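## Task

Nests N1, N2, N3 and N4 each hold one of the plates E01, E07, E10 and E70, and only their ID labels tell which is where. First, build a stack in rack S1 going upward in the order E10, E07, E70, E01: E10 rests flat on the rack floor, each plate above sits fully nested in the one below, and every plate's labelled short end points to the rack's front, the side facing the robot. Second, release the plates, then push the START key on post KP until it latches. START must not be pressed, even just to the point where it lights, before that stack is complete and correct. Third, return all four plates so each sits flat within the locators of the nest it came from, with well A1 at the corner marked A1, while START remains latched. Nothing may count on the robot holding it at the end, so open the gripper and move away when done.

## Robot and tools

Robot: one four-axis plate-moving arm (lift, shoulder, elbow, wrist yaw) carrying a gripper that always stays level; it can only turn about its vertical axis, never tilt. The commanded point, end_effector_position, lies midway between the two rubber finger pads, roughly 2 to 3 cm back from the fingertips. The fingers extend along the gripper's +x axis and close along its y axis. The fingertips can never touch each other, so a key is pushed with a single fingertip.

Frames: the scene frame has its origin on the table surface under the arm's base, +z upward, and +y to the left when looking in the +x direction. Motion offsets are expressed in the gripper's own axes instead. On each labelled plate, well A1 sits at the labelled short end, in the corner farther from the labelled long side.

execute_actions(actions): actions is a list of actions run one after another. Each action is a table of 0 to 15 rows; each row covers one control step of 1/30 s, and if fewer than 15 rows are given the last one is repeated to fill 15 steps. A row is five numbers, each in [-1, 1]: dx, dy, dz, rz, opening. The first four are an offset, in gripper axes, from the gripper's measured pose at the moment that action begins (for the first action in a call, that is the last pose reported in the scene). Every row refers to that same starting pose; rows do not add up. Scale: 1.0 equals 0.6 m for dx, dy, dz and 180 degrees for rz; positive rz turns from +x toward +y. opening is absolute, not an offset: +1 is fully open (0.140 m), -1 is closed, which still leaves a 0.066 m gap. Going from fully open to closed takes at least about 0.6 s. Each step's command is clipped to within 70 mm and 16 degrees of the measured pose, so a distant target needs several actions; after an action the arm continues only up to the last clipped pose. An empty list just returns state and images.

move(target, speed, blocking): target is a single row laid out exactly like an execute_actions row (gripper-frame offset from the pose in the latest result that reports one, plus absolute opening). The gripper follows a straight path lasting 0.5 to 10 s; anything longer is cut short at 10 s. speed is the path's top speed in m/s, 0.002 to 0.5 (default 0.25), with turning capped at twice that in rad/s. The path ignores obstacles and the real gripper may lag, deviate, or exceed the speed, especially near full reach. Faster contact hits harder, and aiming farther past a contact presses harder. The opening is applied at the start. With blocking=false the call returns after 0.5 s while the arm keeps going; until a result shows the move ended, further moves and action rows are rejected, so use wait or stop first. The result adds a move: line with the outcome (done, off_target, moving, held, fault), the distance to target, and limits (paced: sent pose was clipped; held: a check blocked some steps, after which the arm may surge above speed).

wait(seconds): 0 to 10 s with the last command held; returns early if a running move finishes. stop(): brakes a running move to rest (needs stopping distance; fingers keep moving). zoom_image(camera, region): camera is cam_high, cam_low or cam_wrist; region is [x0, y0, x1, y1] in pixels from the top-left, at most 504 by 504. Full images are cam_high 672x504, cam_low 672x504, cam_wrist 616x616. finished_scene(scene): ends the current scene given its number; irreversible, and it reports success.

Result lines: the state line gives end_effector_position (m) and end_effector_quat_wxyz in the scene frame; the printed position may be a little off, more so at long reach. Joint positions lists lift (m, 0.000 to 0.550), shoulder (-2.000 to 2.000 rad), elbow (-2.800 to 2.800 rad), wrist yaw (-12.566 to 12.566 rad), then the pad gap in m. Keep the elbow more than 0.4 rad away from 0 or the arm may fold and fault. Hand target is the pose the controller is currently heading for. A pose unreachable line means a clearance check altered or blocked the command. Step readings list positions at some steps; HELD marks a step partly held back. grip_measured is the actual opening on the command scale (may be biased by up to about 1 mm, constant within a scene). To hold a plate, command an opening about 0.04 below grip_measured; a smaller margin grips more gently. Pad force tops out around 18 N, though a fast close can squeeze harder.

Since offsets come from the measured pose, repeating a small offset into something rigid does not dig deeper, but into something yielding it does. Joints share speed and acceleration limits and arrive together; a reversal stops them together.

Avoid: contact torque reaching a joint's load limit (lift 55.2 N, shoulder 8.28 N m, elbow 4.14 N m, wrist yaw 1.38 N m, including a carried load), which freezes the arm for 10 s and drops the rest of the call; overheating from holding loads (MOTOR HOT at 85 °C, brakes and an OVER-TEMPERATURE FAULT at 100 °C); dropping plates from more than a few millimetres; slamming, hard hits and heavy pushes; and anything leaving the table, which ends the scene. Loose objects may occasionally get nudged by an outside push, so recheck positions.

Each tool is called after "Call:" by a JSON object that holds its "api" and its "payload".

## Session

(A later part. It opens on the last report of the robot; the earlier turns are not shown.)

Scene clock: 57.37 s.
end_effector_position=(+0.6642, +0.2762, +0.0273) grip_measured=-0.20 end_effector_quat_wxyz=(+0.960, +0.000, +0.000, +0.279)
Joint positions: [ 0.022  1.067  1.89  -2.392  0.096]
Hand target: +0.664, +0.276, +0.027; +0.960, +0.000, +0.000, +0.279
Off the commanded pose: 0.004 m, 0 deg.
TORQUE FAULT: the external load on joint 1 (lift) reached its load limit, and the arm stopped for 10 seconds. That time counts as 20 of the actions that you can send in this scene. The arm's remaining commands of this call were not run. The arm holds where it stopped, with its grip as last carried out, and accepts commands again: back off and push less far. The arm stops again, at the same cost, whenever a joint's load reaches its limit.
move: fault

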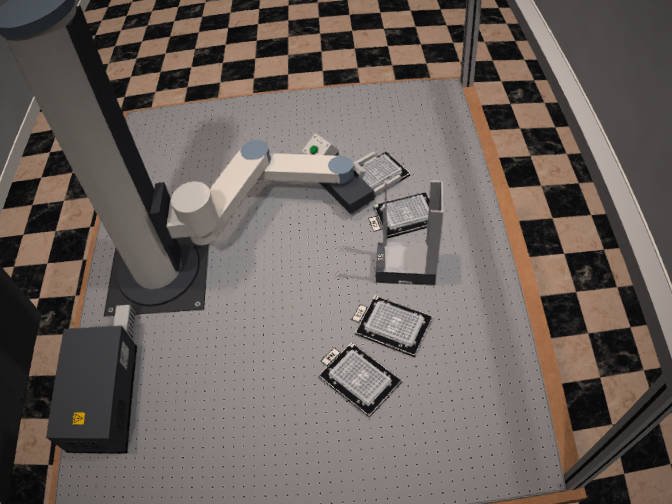

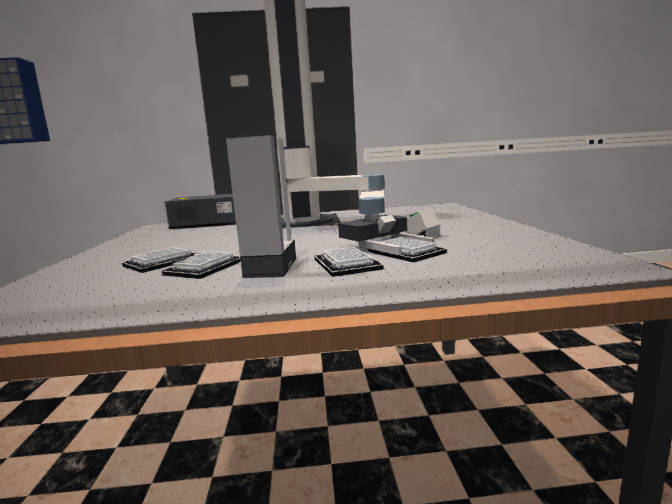

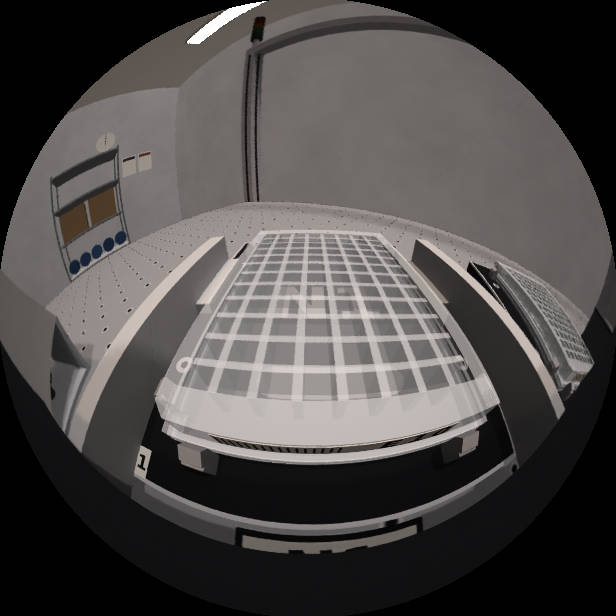

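Call:
{"api": "move", "payload": {"target": [0,0,0,0,-0.35]}}

Call:
{"api": "move", "payload": {"target": [0,0,-0.004,0,-0.4], "speed": 0.02}}

Call:
{"api": "move", "payload": {"target": [0,0,0,0,-0.56]}}

Call:
{"api": "move", "payload": {"target": [0,0,0.05,0,-0.56], "speed": 0.05}}

Call:
{"api": "zoom_image", "payload": {"camera": "cam_low", "region": [330, 190, 460, 270]}}

Scene clock: 69.77 s.
end_effector_position=(+0.6665, +0.2791, +0.0330) grip_measured=-0.35 end_effector_quat_wxyz=(+0.959, +0.000, +0.000, +0.284)
Joint positions: [ 0.028  1.057  1.913 -2.395  0.09 ]
Hand target: +0.667, +0.279, +0.033; +0.959, +0.000, +0.000, +0.283
Off the commanded pose: 0.000 m, 0 deg.
move: done

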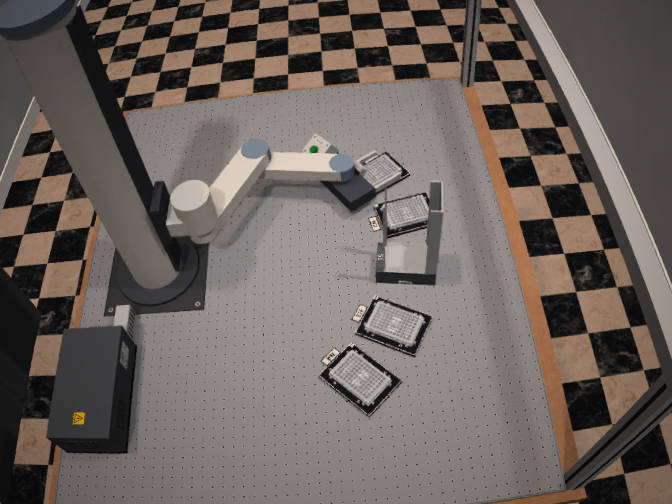

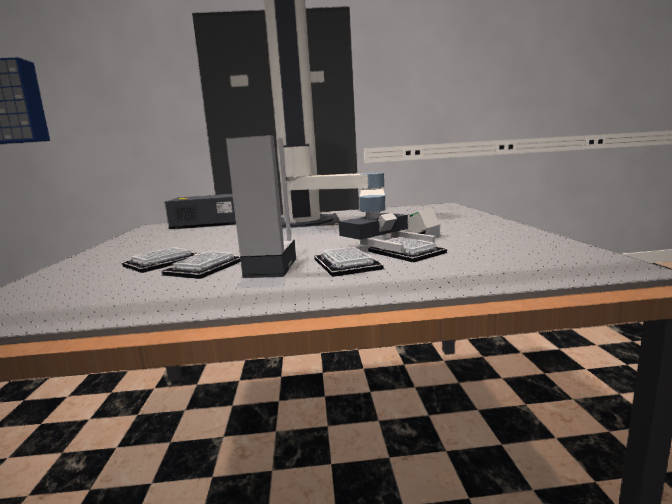

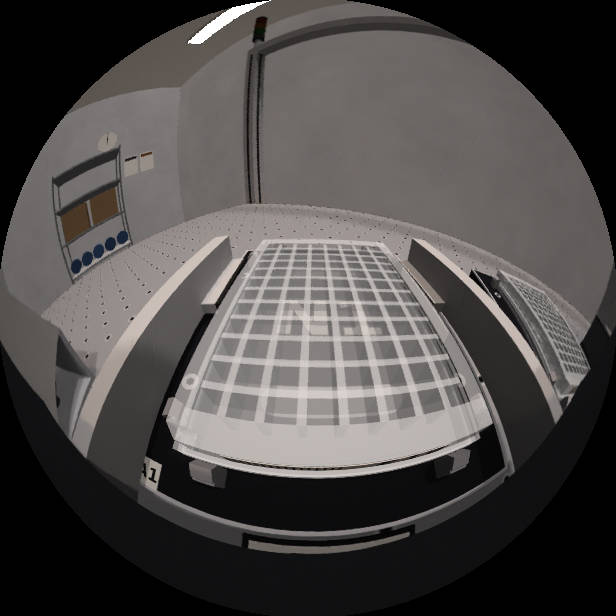

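Scene clock: 70.47 s.
end_effector_position=(+0.6665, +0.2791, +0.0306) grip_measured=-0.40 end_effector_quat_wxyz=(+0.959, +0.000, +0.000, +0.284)
Joint positions: [ 0.026  1.057  1.913 -2.395  0.088]
Hand target: +0.667, +0.279, +0.031; +0.959, +0.000, +0.000, +0.284
Off the commanded pose: 0.000 m, 0 deg.
move: done

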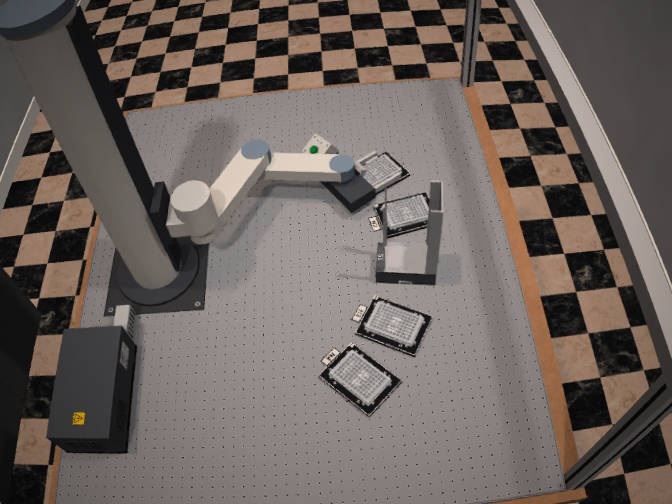

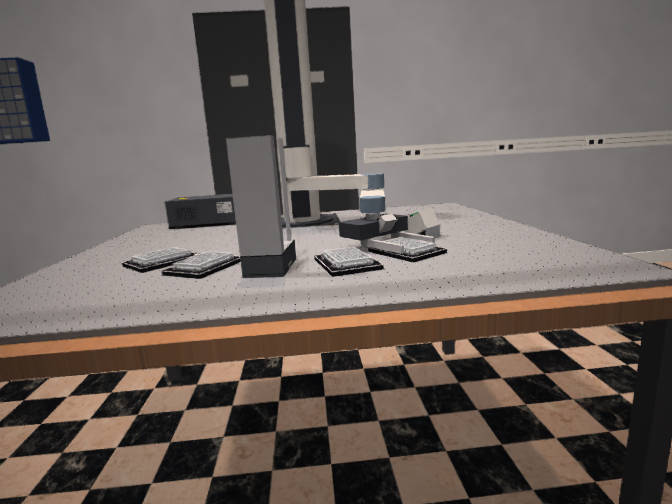

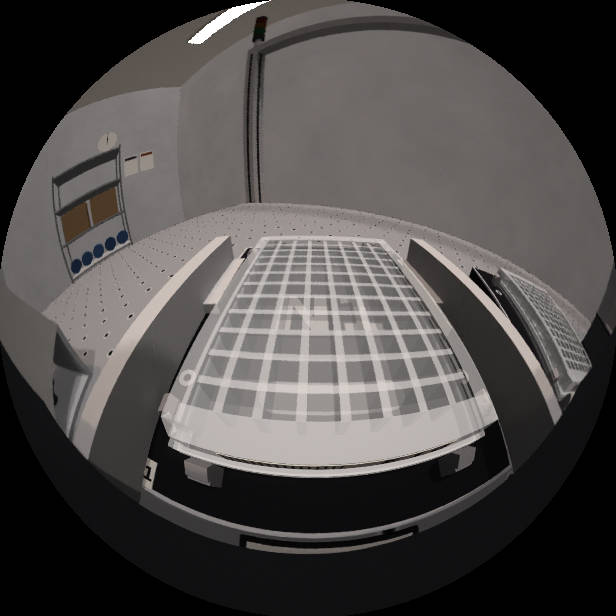

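Scene clock: 70.97 s.
end_effector_position=(+0.6666, +0.2788, +0.0307) grip_measured=-0.47 end_effector_quat_wxyz=(+0.959, +0.000, +0.000, +0.283)
Joint positions: [ 0.026  1.057  1.913 -2.396  0.086]
Hand target: +0.667, +0.279, +0.031; +0.959, +0.000, +0.000, +0.284
Off the commanded pose: 0.000 m, 0 deg.
move: done

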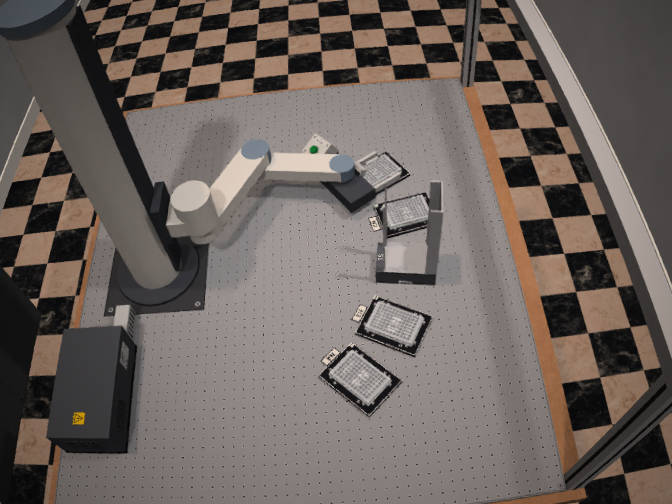

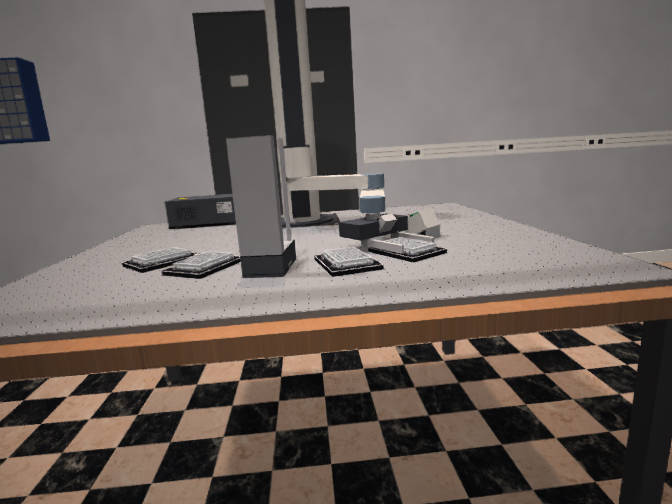

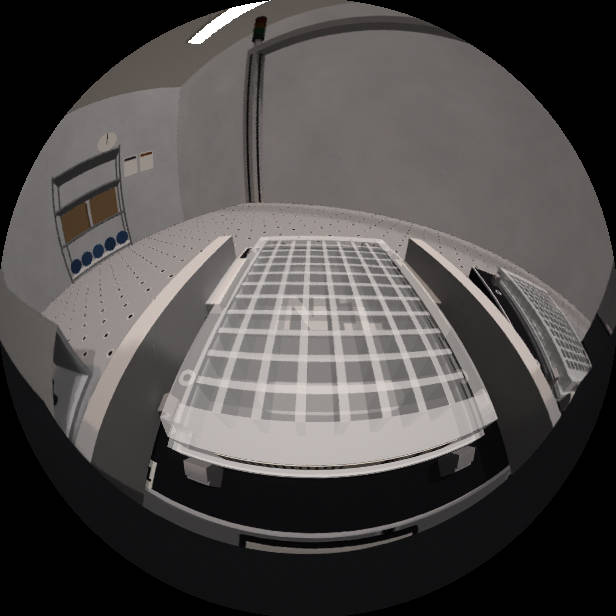

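Scene clock: 71.83 s.
end_effector_position=(+0.6666, +0.2788, +0.0607) grip_measured=-0.47 end_effector_quat_wxyz=(+0.959, +0.000, +0.000, +0.283)
Joint positions: [ 0.056  1.057  1.913 -2.396  0.086]
Hand target: +0.667, +0.279, +0.061; +0.959, +0.000, +0.000, +0.283
Off the commanded pose: 0.000 m, 0 deg.
move: done

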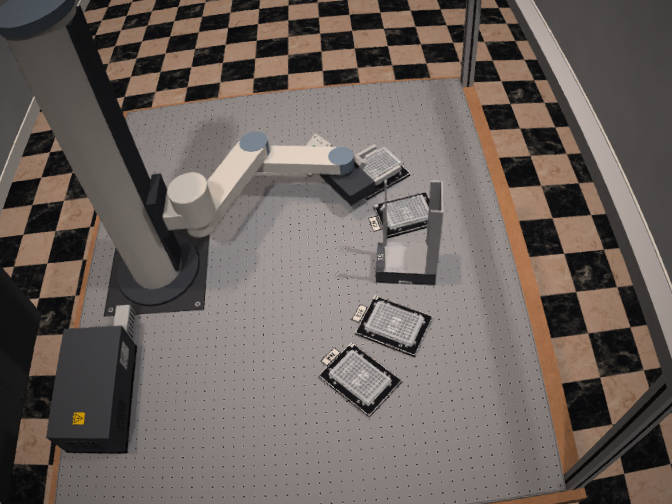

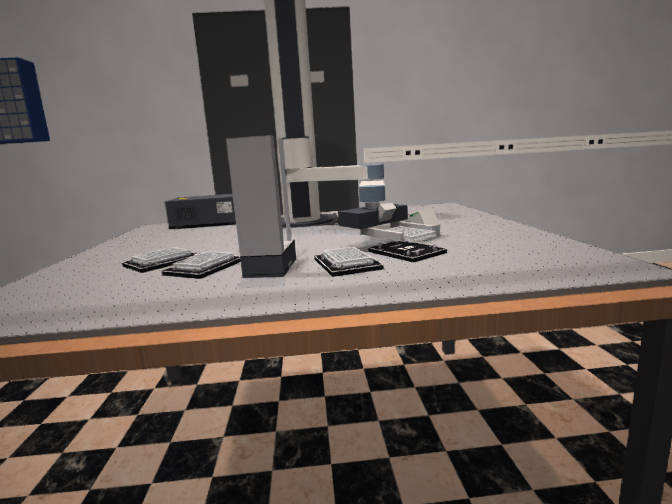

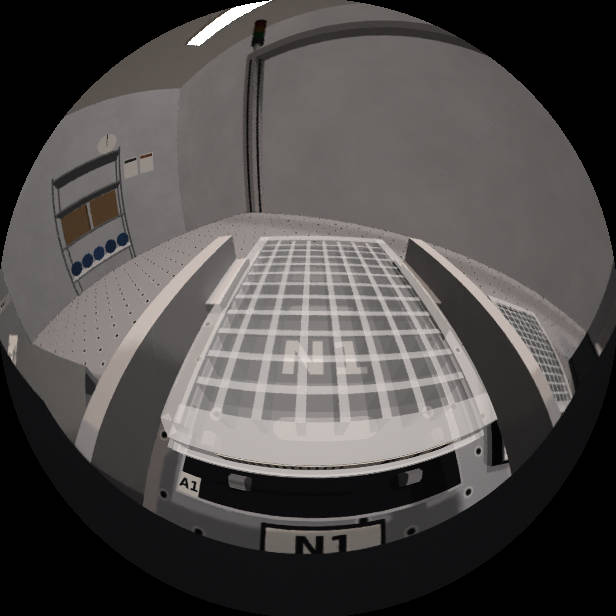

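Region (330, 190, 460, 270) of cam_low's 672x504 image, scaled by 3.877, with more detail than that image has; it fills the top 310 rows of this view, and the rest is white.

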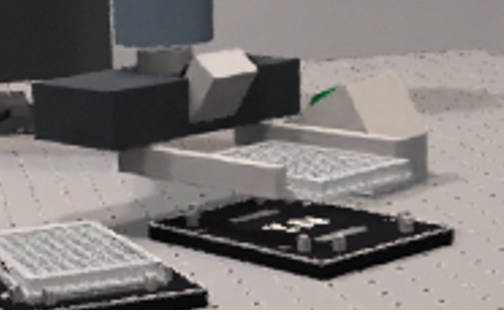

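Call:
{"api": "move", "payload": {"target": [-0.05,-0.1,0.55,-0.1,-0.53], "speed": 0.35}}

Call:
{"api": "move", "payload": {"target": [-0.042,-0.48,0,-0.122,-0.53]}}

Scene clock: 78.87 s.
end_effector_position=(+0.6740, +0.2121, +0.3907) grip_measured=-0.47 end_effector_quat_wxyz=(+0.992, +0.000, +0.000, +0.129)
Joint positions: [ 0.386  1.072  1.776 -2.588  0.086]
Hand target: +0.674, +0.212, +0.391; +0.992, +0.000, +0.000, +0.129
Off the commanded pose: 0.000 m, 0 deg.
move: done

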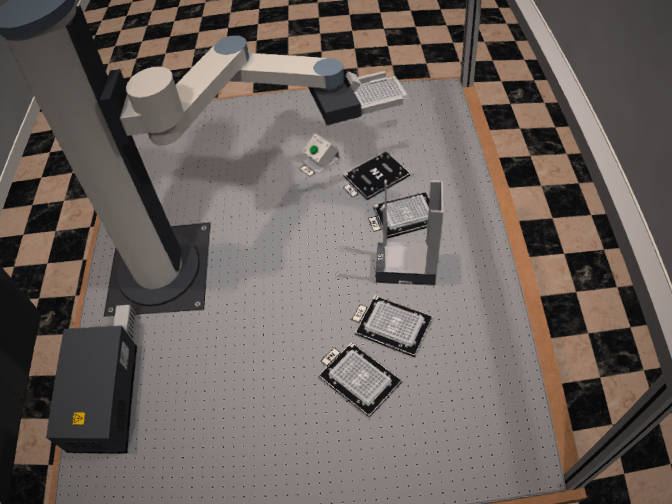

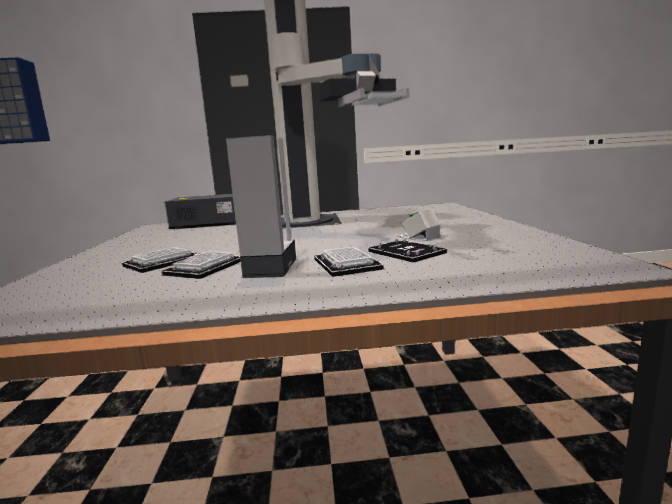

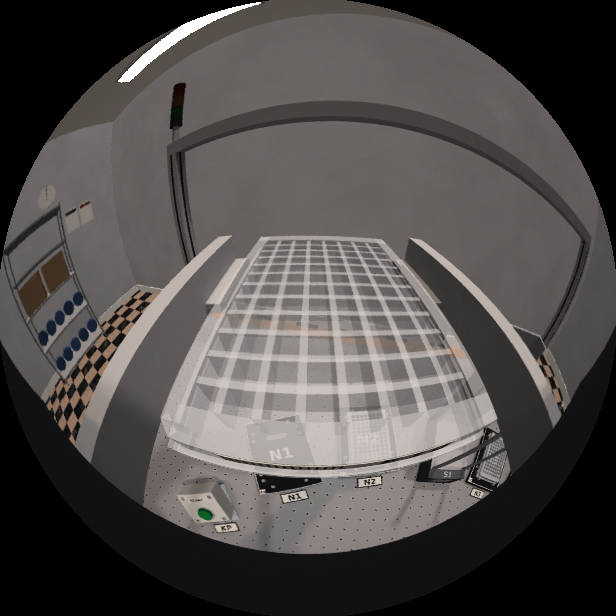

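Scene clock: 80.43 s.
end_effector_position=(+0.7234, -0.0729, +0.3907) grip_measured=-0.47 end_effector_quat_wxyz=(+0.998, +0.000, +0.000, -0.062)
Joint positions: [ 0.386  0.461  1.832 -2.417  0.086]
Hand target: +0.723, -0.073, +0.391; +0.998, +0.000, +0.000, -0.062
Off the commanded pose: 0.000 m, 0 deg.
move: done

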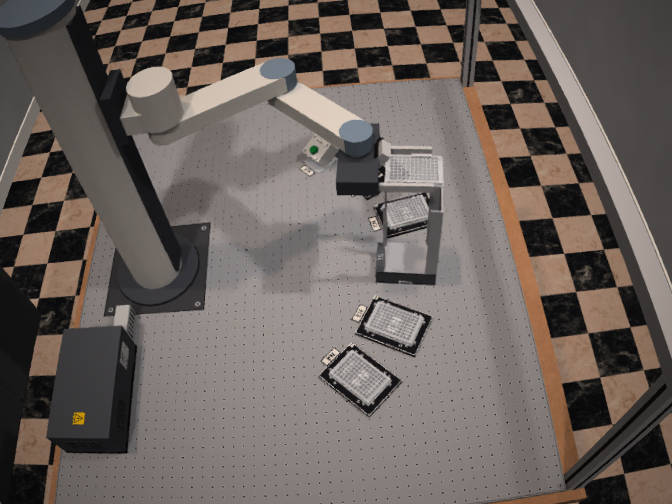

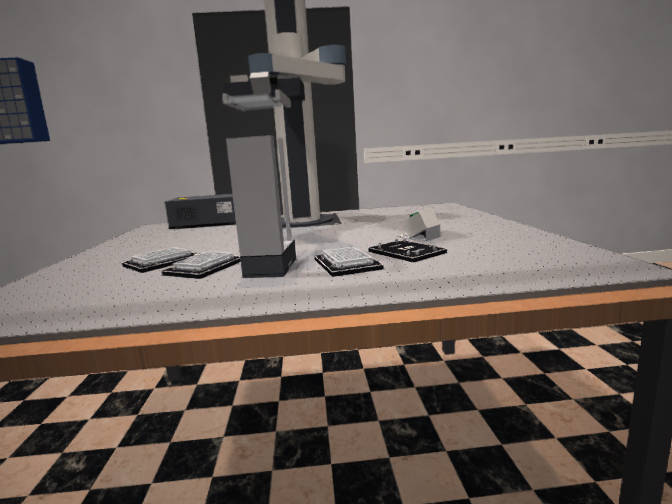

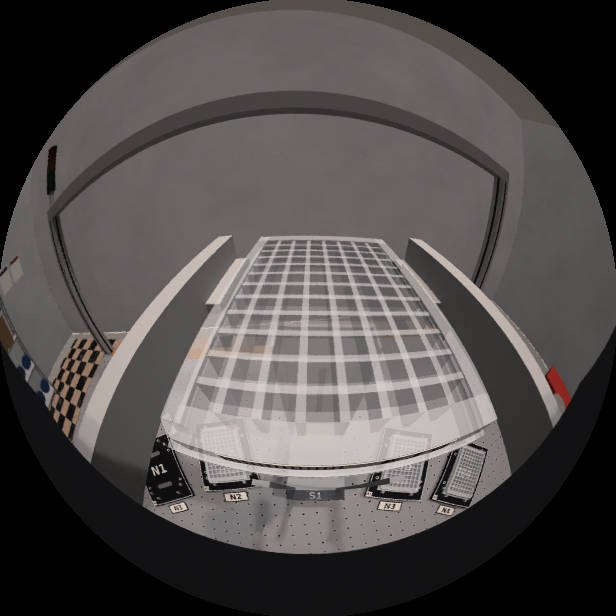

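Top is about 6–7 cm below; posts need to be nearer me.

Call:
{"api": "move", "payload": {"target": [0.01,-0.005,-0.08,0,-0.53], "speed": 0.08}}

Call:
{"api": "zoom_image", "payload": {"camera": "cam_high", "region": [350, 140, 470, 240]}}

Call:
{"api": "zoom_image", "payload": {"camera": "cam_low", "region": [210, 90, 310, 160]}}

Call:
{"api": "zoom_image", "payload": {"camera": "cam_wrist", "region": [140, 220, 520, 530]}}

Scene clock: 87.37 s.
end_effector_position=(+0.7289, -0.0766, +0.3427) grip_measured=-0.47 end_effector_quat_wxyz=(+0.998, +0.000, +0.000, -0.062)
Joint positions: [ 0.338  0.437  1.871 -2.432  0.086]
Hand target: +0.729, -0.077, +0.343; +0.998, +0.000, +0.000, -0.062
Off the commanded pose: 0.000 m, 0 deg.
move: done

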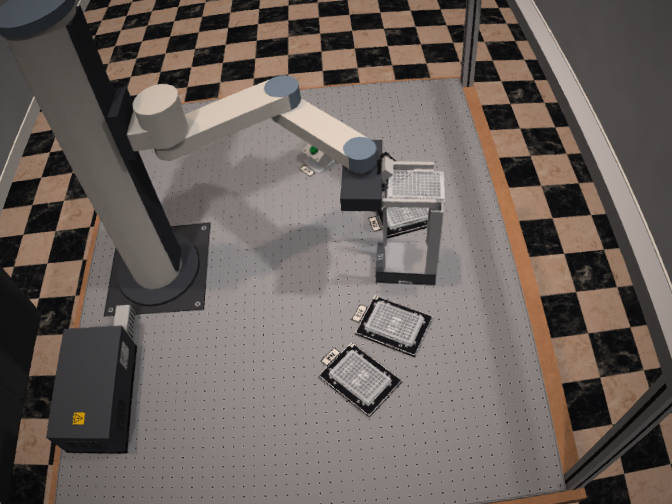

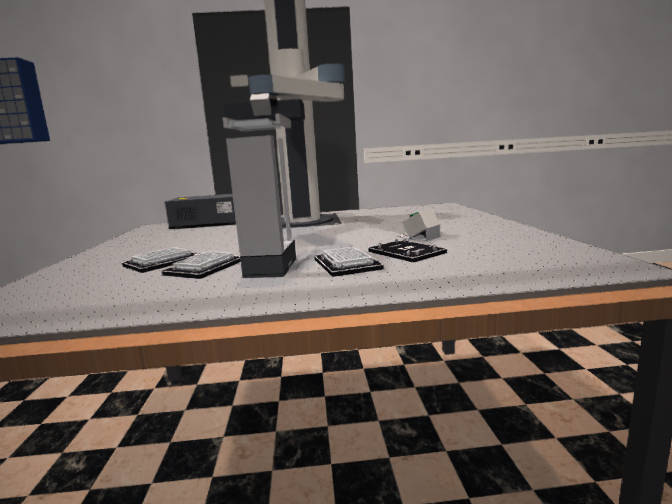

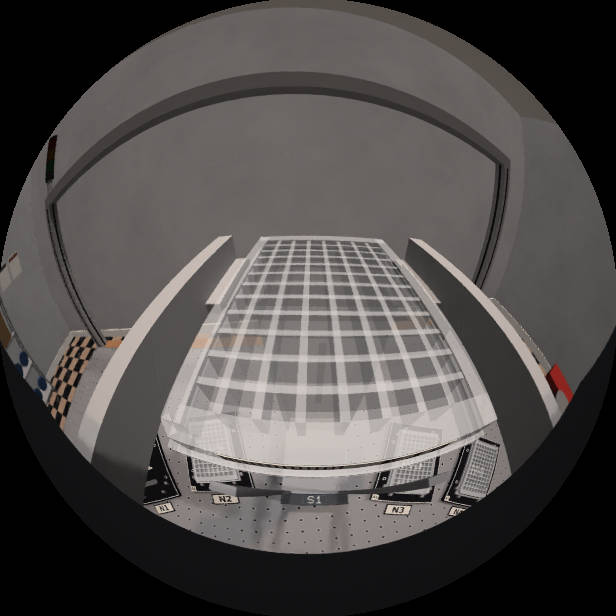

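Region (350, 140, 470, 240) of cam_high's 672x504 image, scaled by 4.200, with more detail than that image has.

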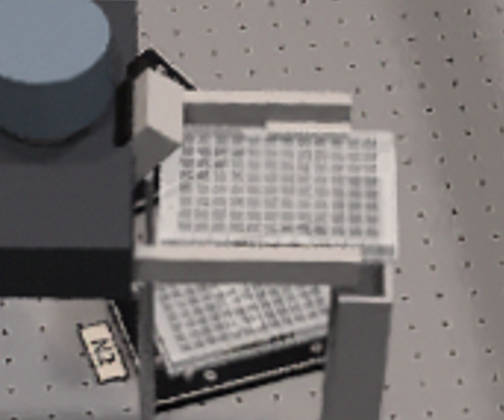

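Region (210, 90, 310, 160) of cam_low's 672x504 image, scaled by 5.040, with more detail than that image has; it fills the top 353 rows of this view, and the rest is white.

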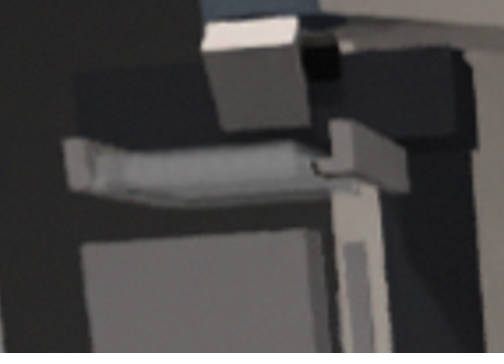

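Region (140, 220, 520, 530) of cam_wrist's 616x616 image, scaled by 1.326, with more detail than that image has; it fills the top 411 rows of this view, and the rest is white.

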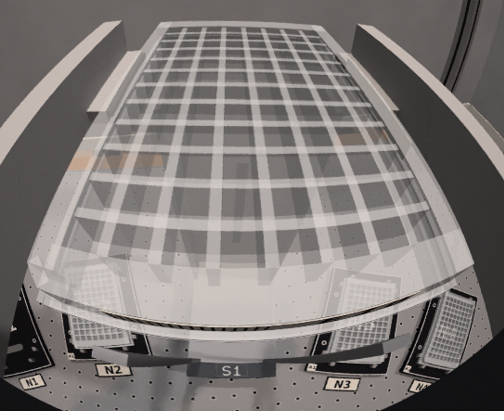

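Call:
{"api": "move", "payload": {"target": [-0.008,0,-0.018,0,-0.53], "speed": 0.03}}

Call:
{"api": "zoom_image", "payload": {"camera": "cam_high", "region": [370, 150, 460, 230]}}

Call:
{"api": "zoom_image", "payload": {"camera": "cam_low", "region": [210, 100, 310, 160]}}

Call:
{"api": "zoom_image", "payload": {"camera": "cam_wrist", "region": [200, 220, 450, 340]}}

Scene clock: 93.47 s.
end_effector_position=(+0.7242, -0.0761, +0.3318) grip_measured=-0.47 end_effector_quat_wxyz=(+0.998, +0.000, +0.000, -0.062)
Joint positions: [ 0.327  0.45   1.84  -2.414  0.086]
Hand target: +0.724, -0.076, +0.332; +0.998, +0.000, +0.000, -0.062
Off the commanded pose: 0.000 m, 0 deg.
move: done

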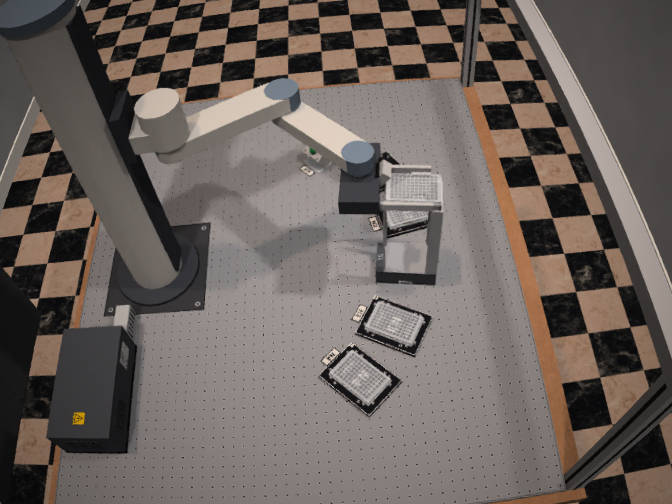

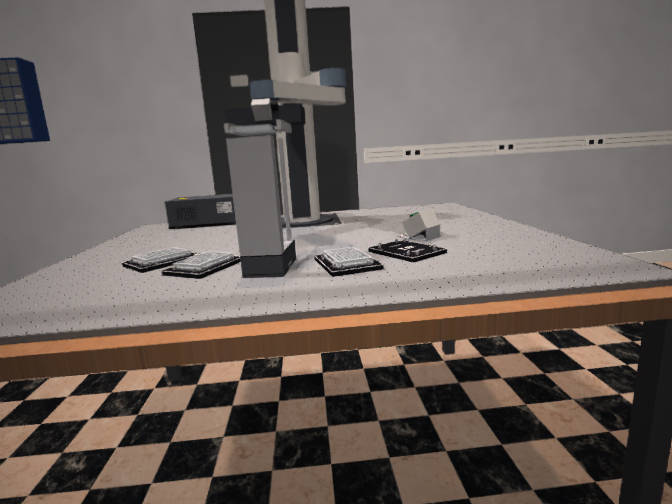

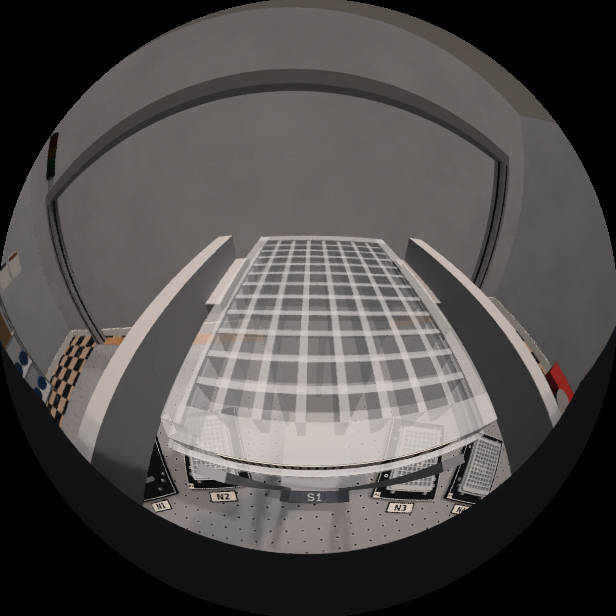

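Region (370, 150, 460, 230) of cam_high's 672x504 image, scaled by 5.600, with more detail than that image has.

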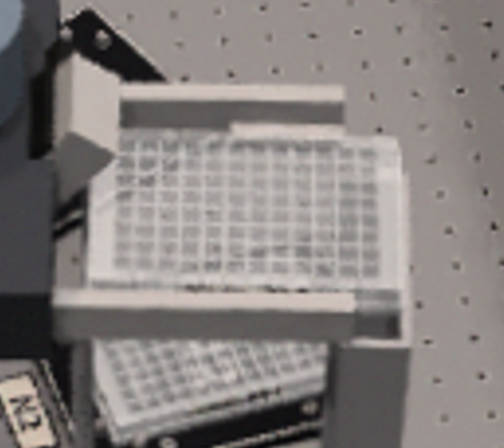

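Region (210, 100, 310, 160) of cam_low's 672x504 image, scaled by 5.040, with more detail than that image has; it fills the top 302 rows of this view, and the rest is white.

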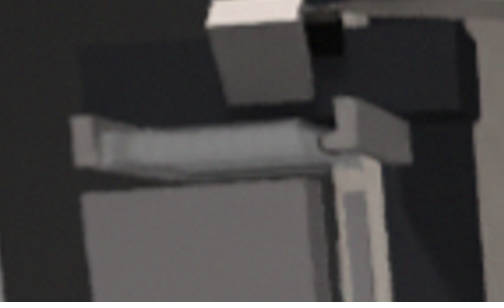

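Region (200, 220, 450, 340) of cam_wrist's 616x616 image, scaled by 2.016, with more detail than that image has; it fills the top 242 rows of this view, and the rest is white.

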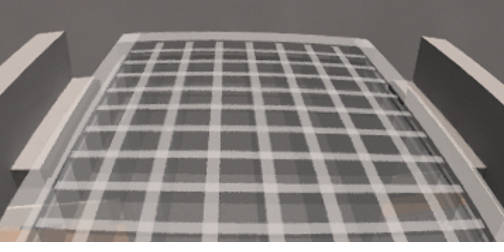

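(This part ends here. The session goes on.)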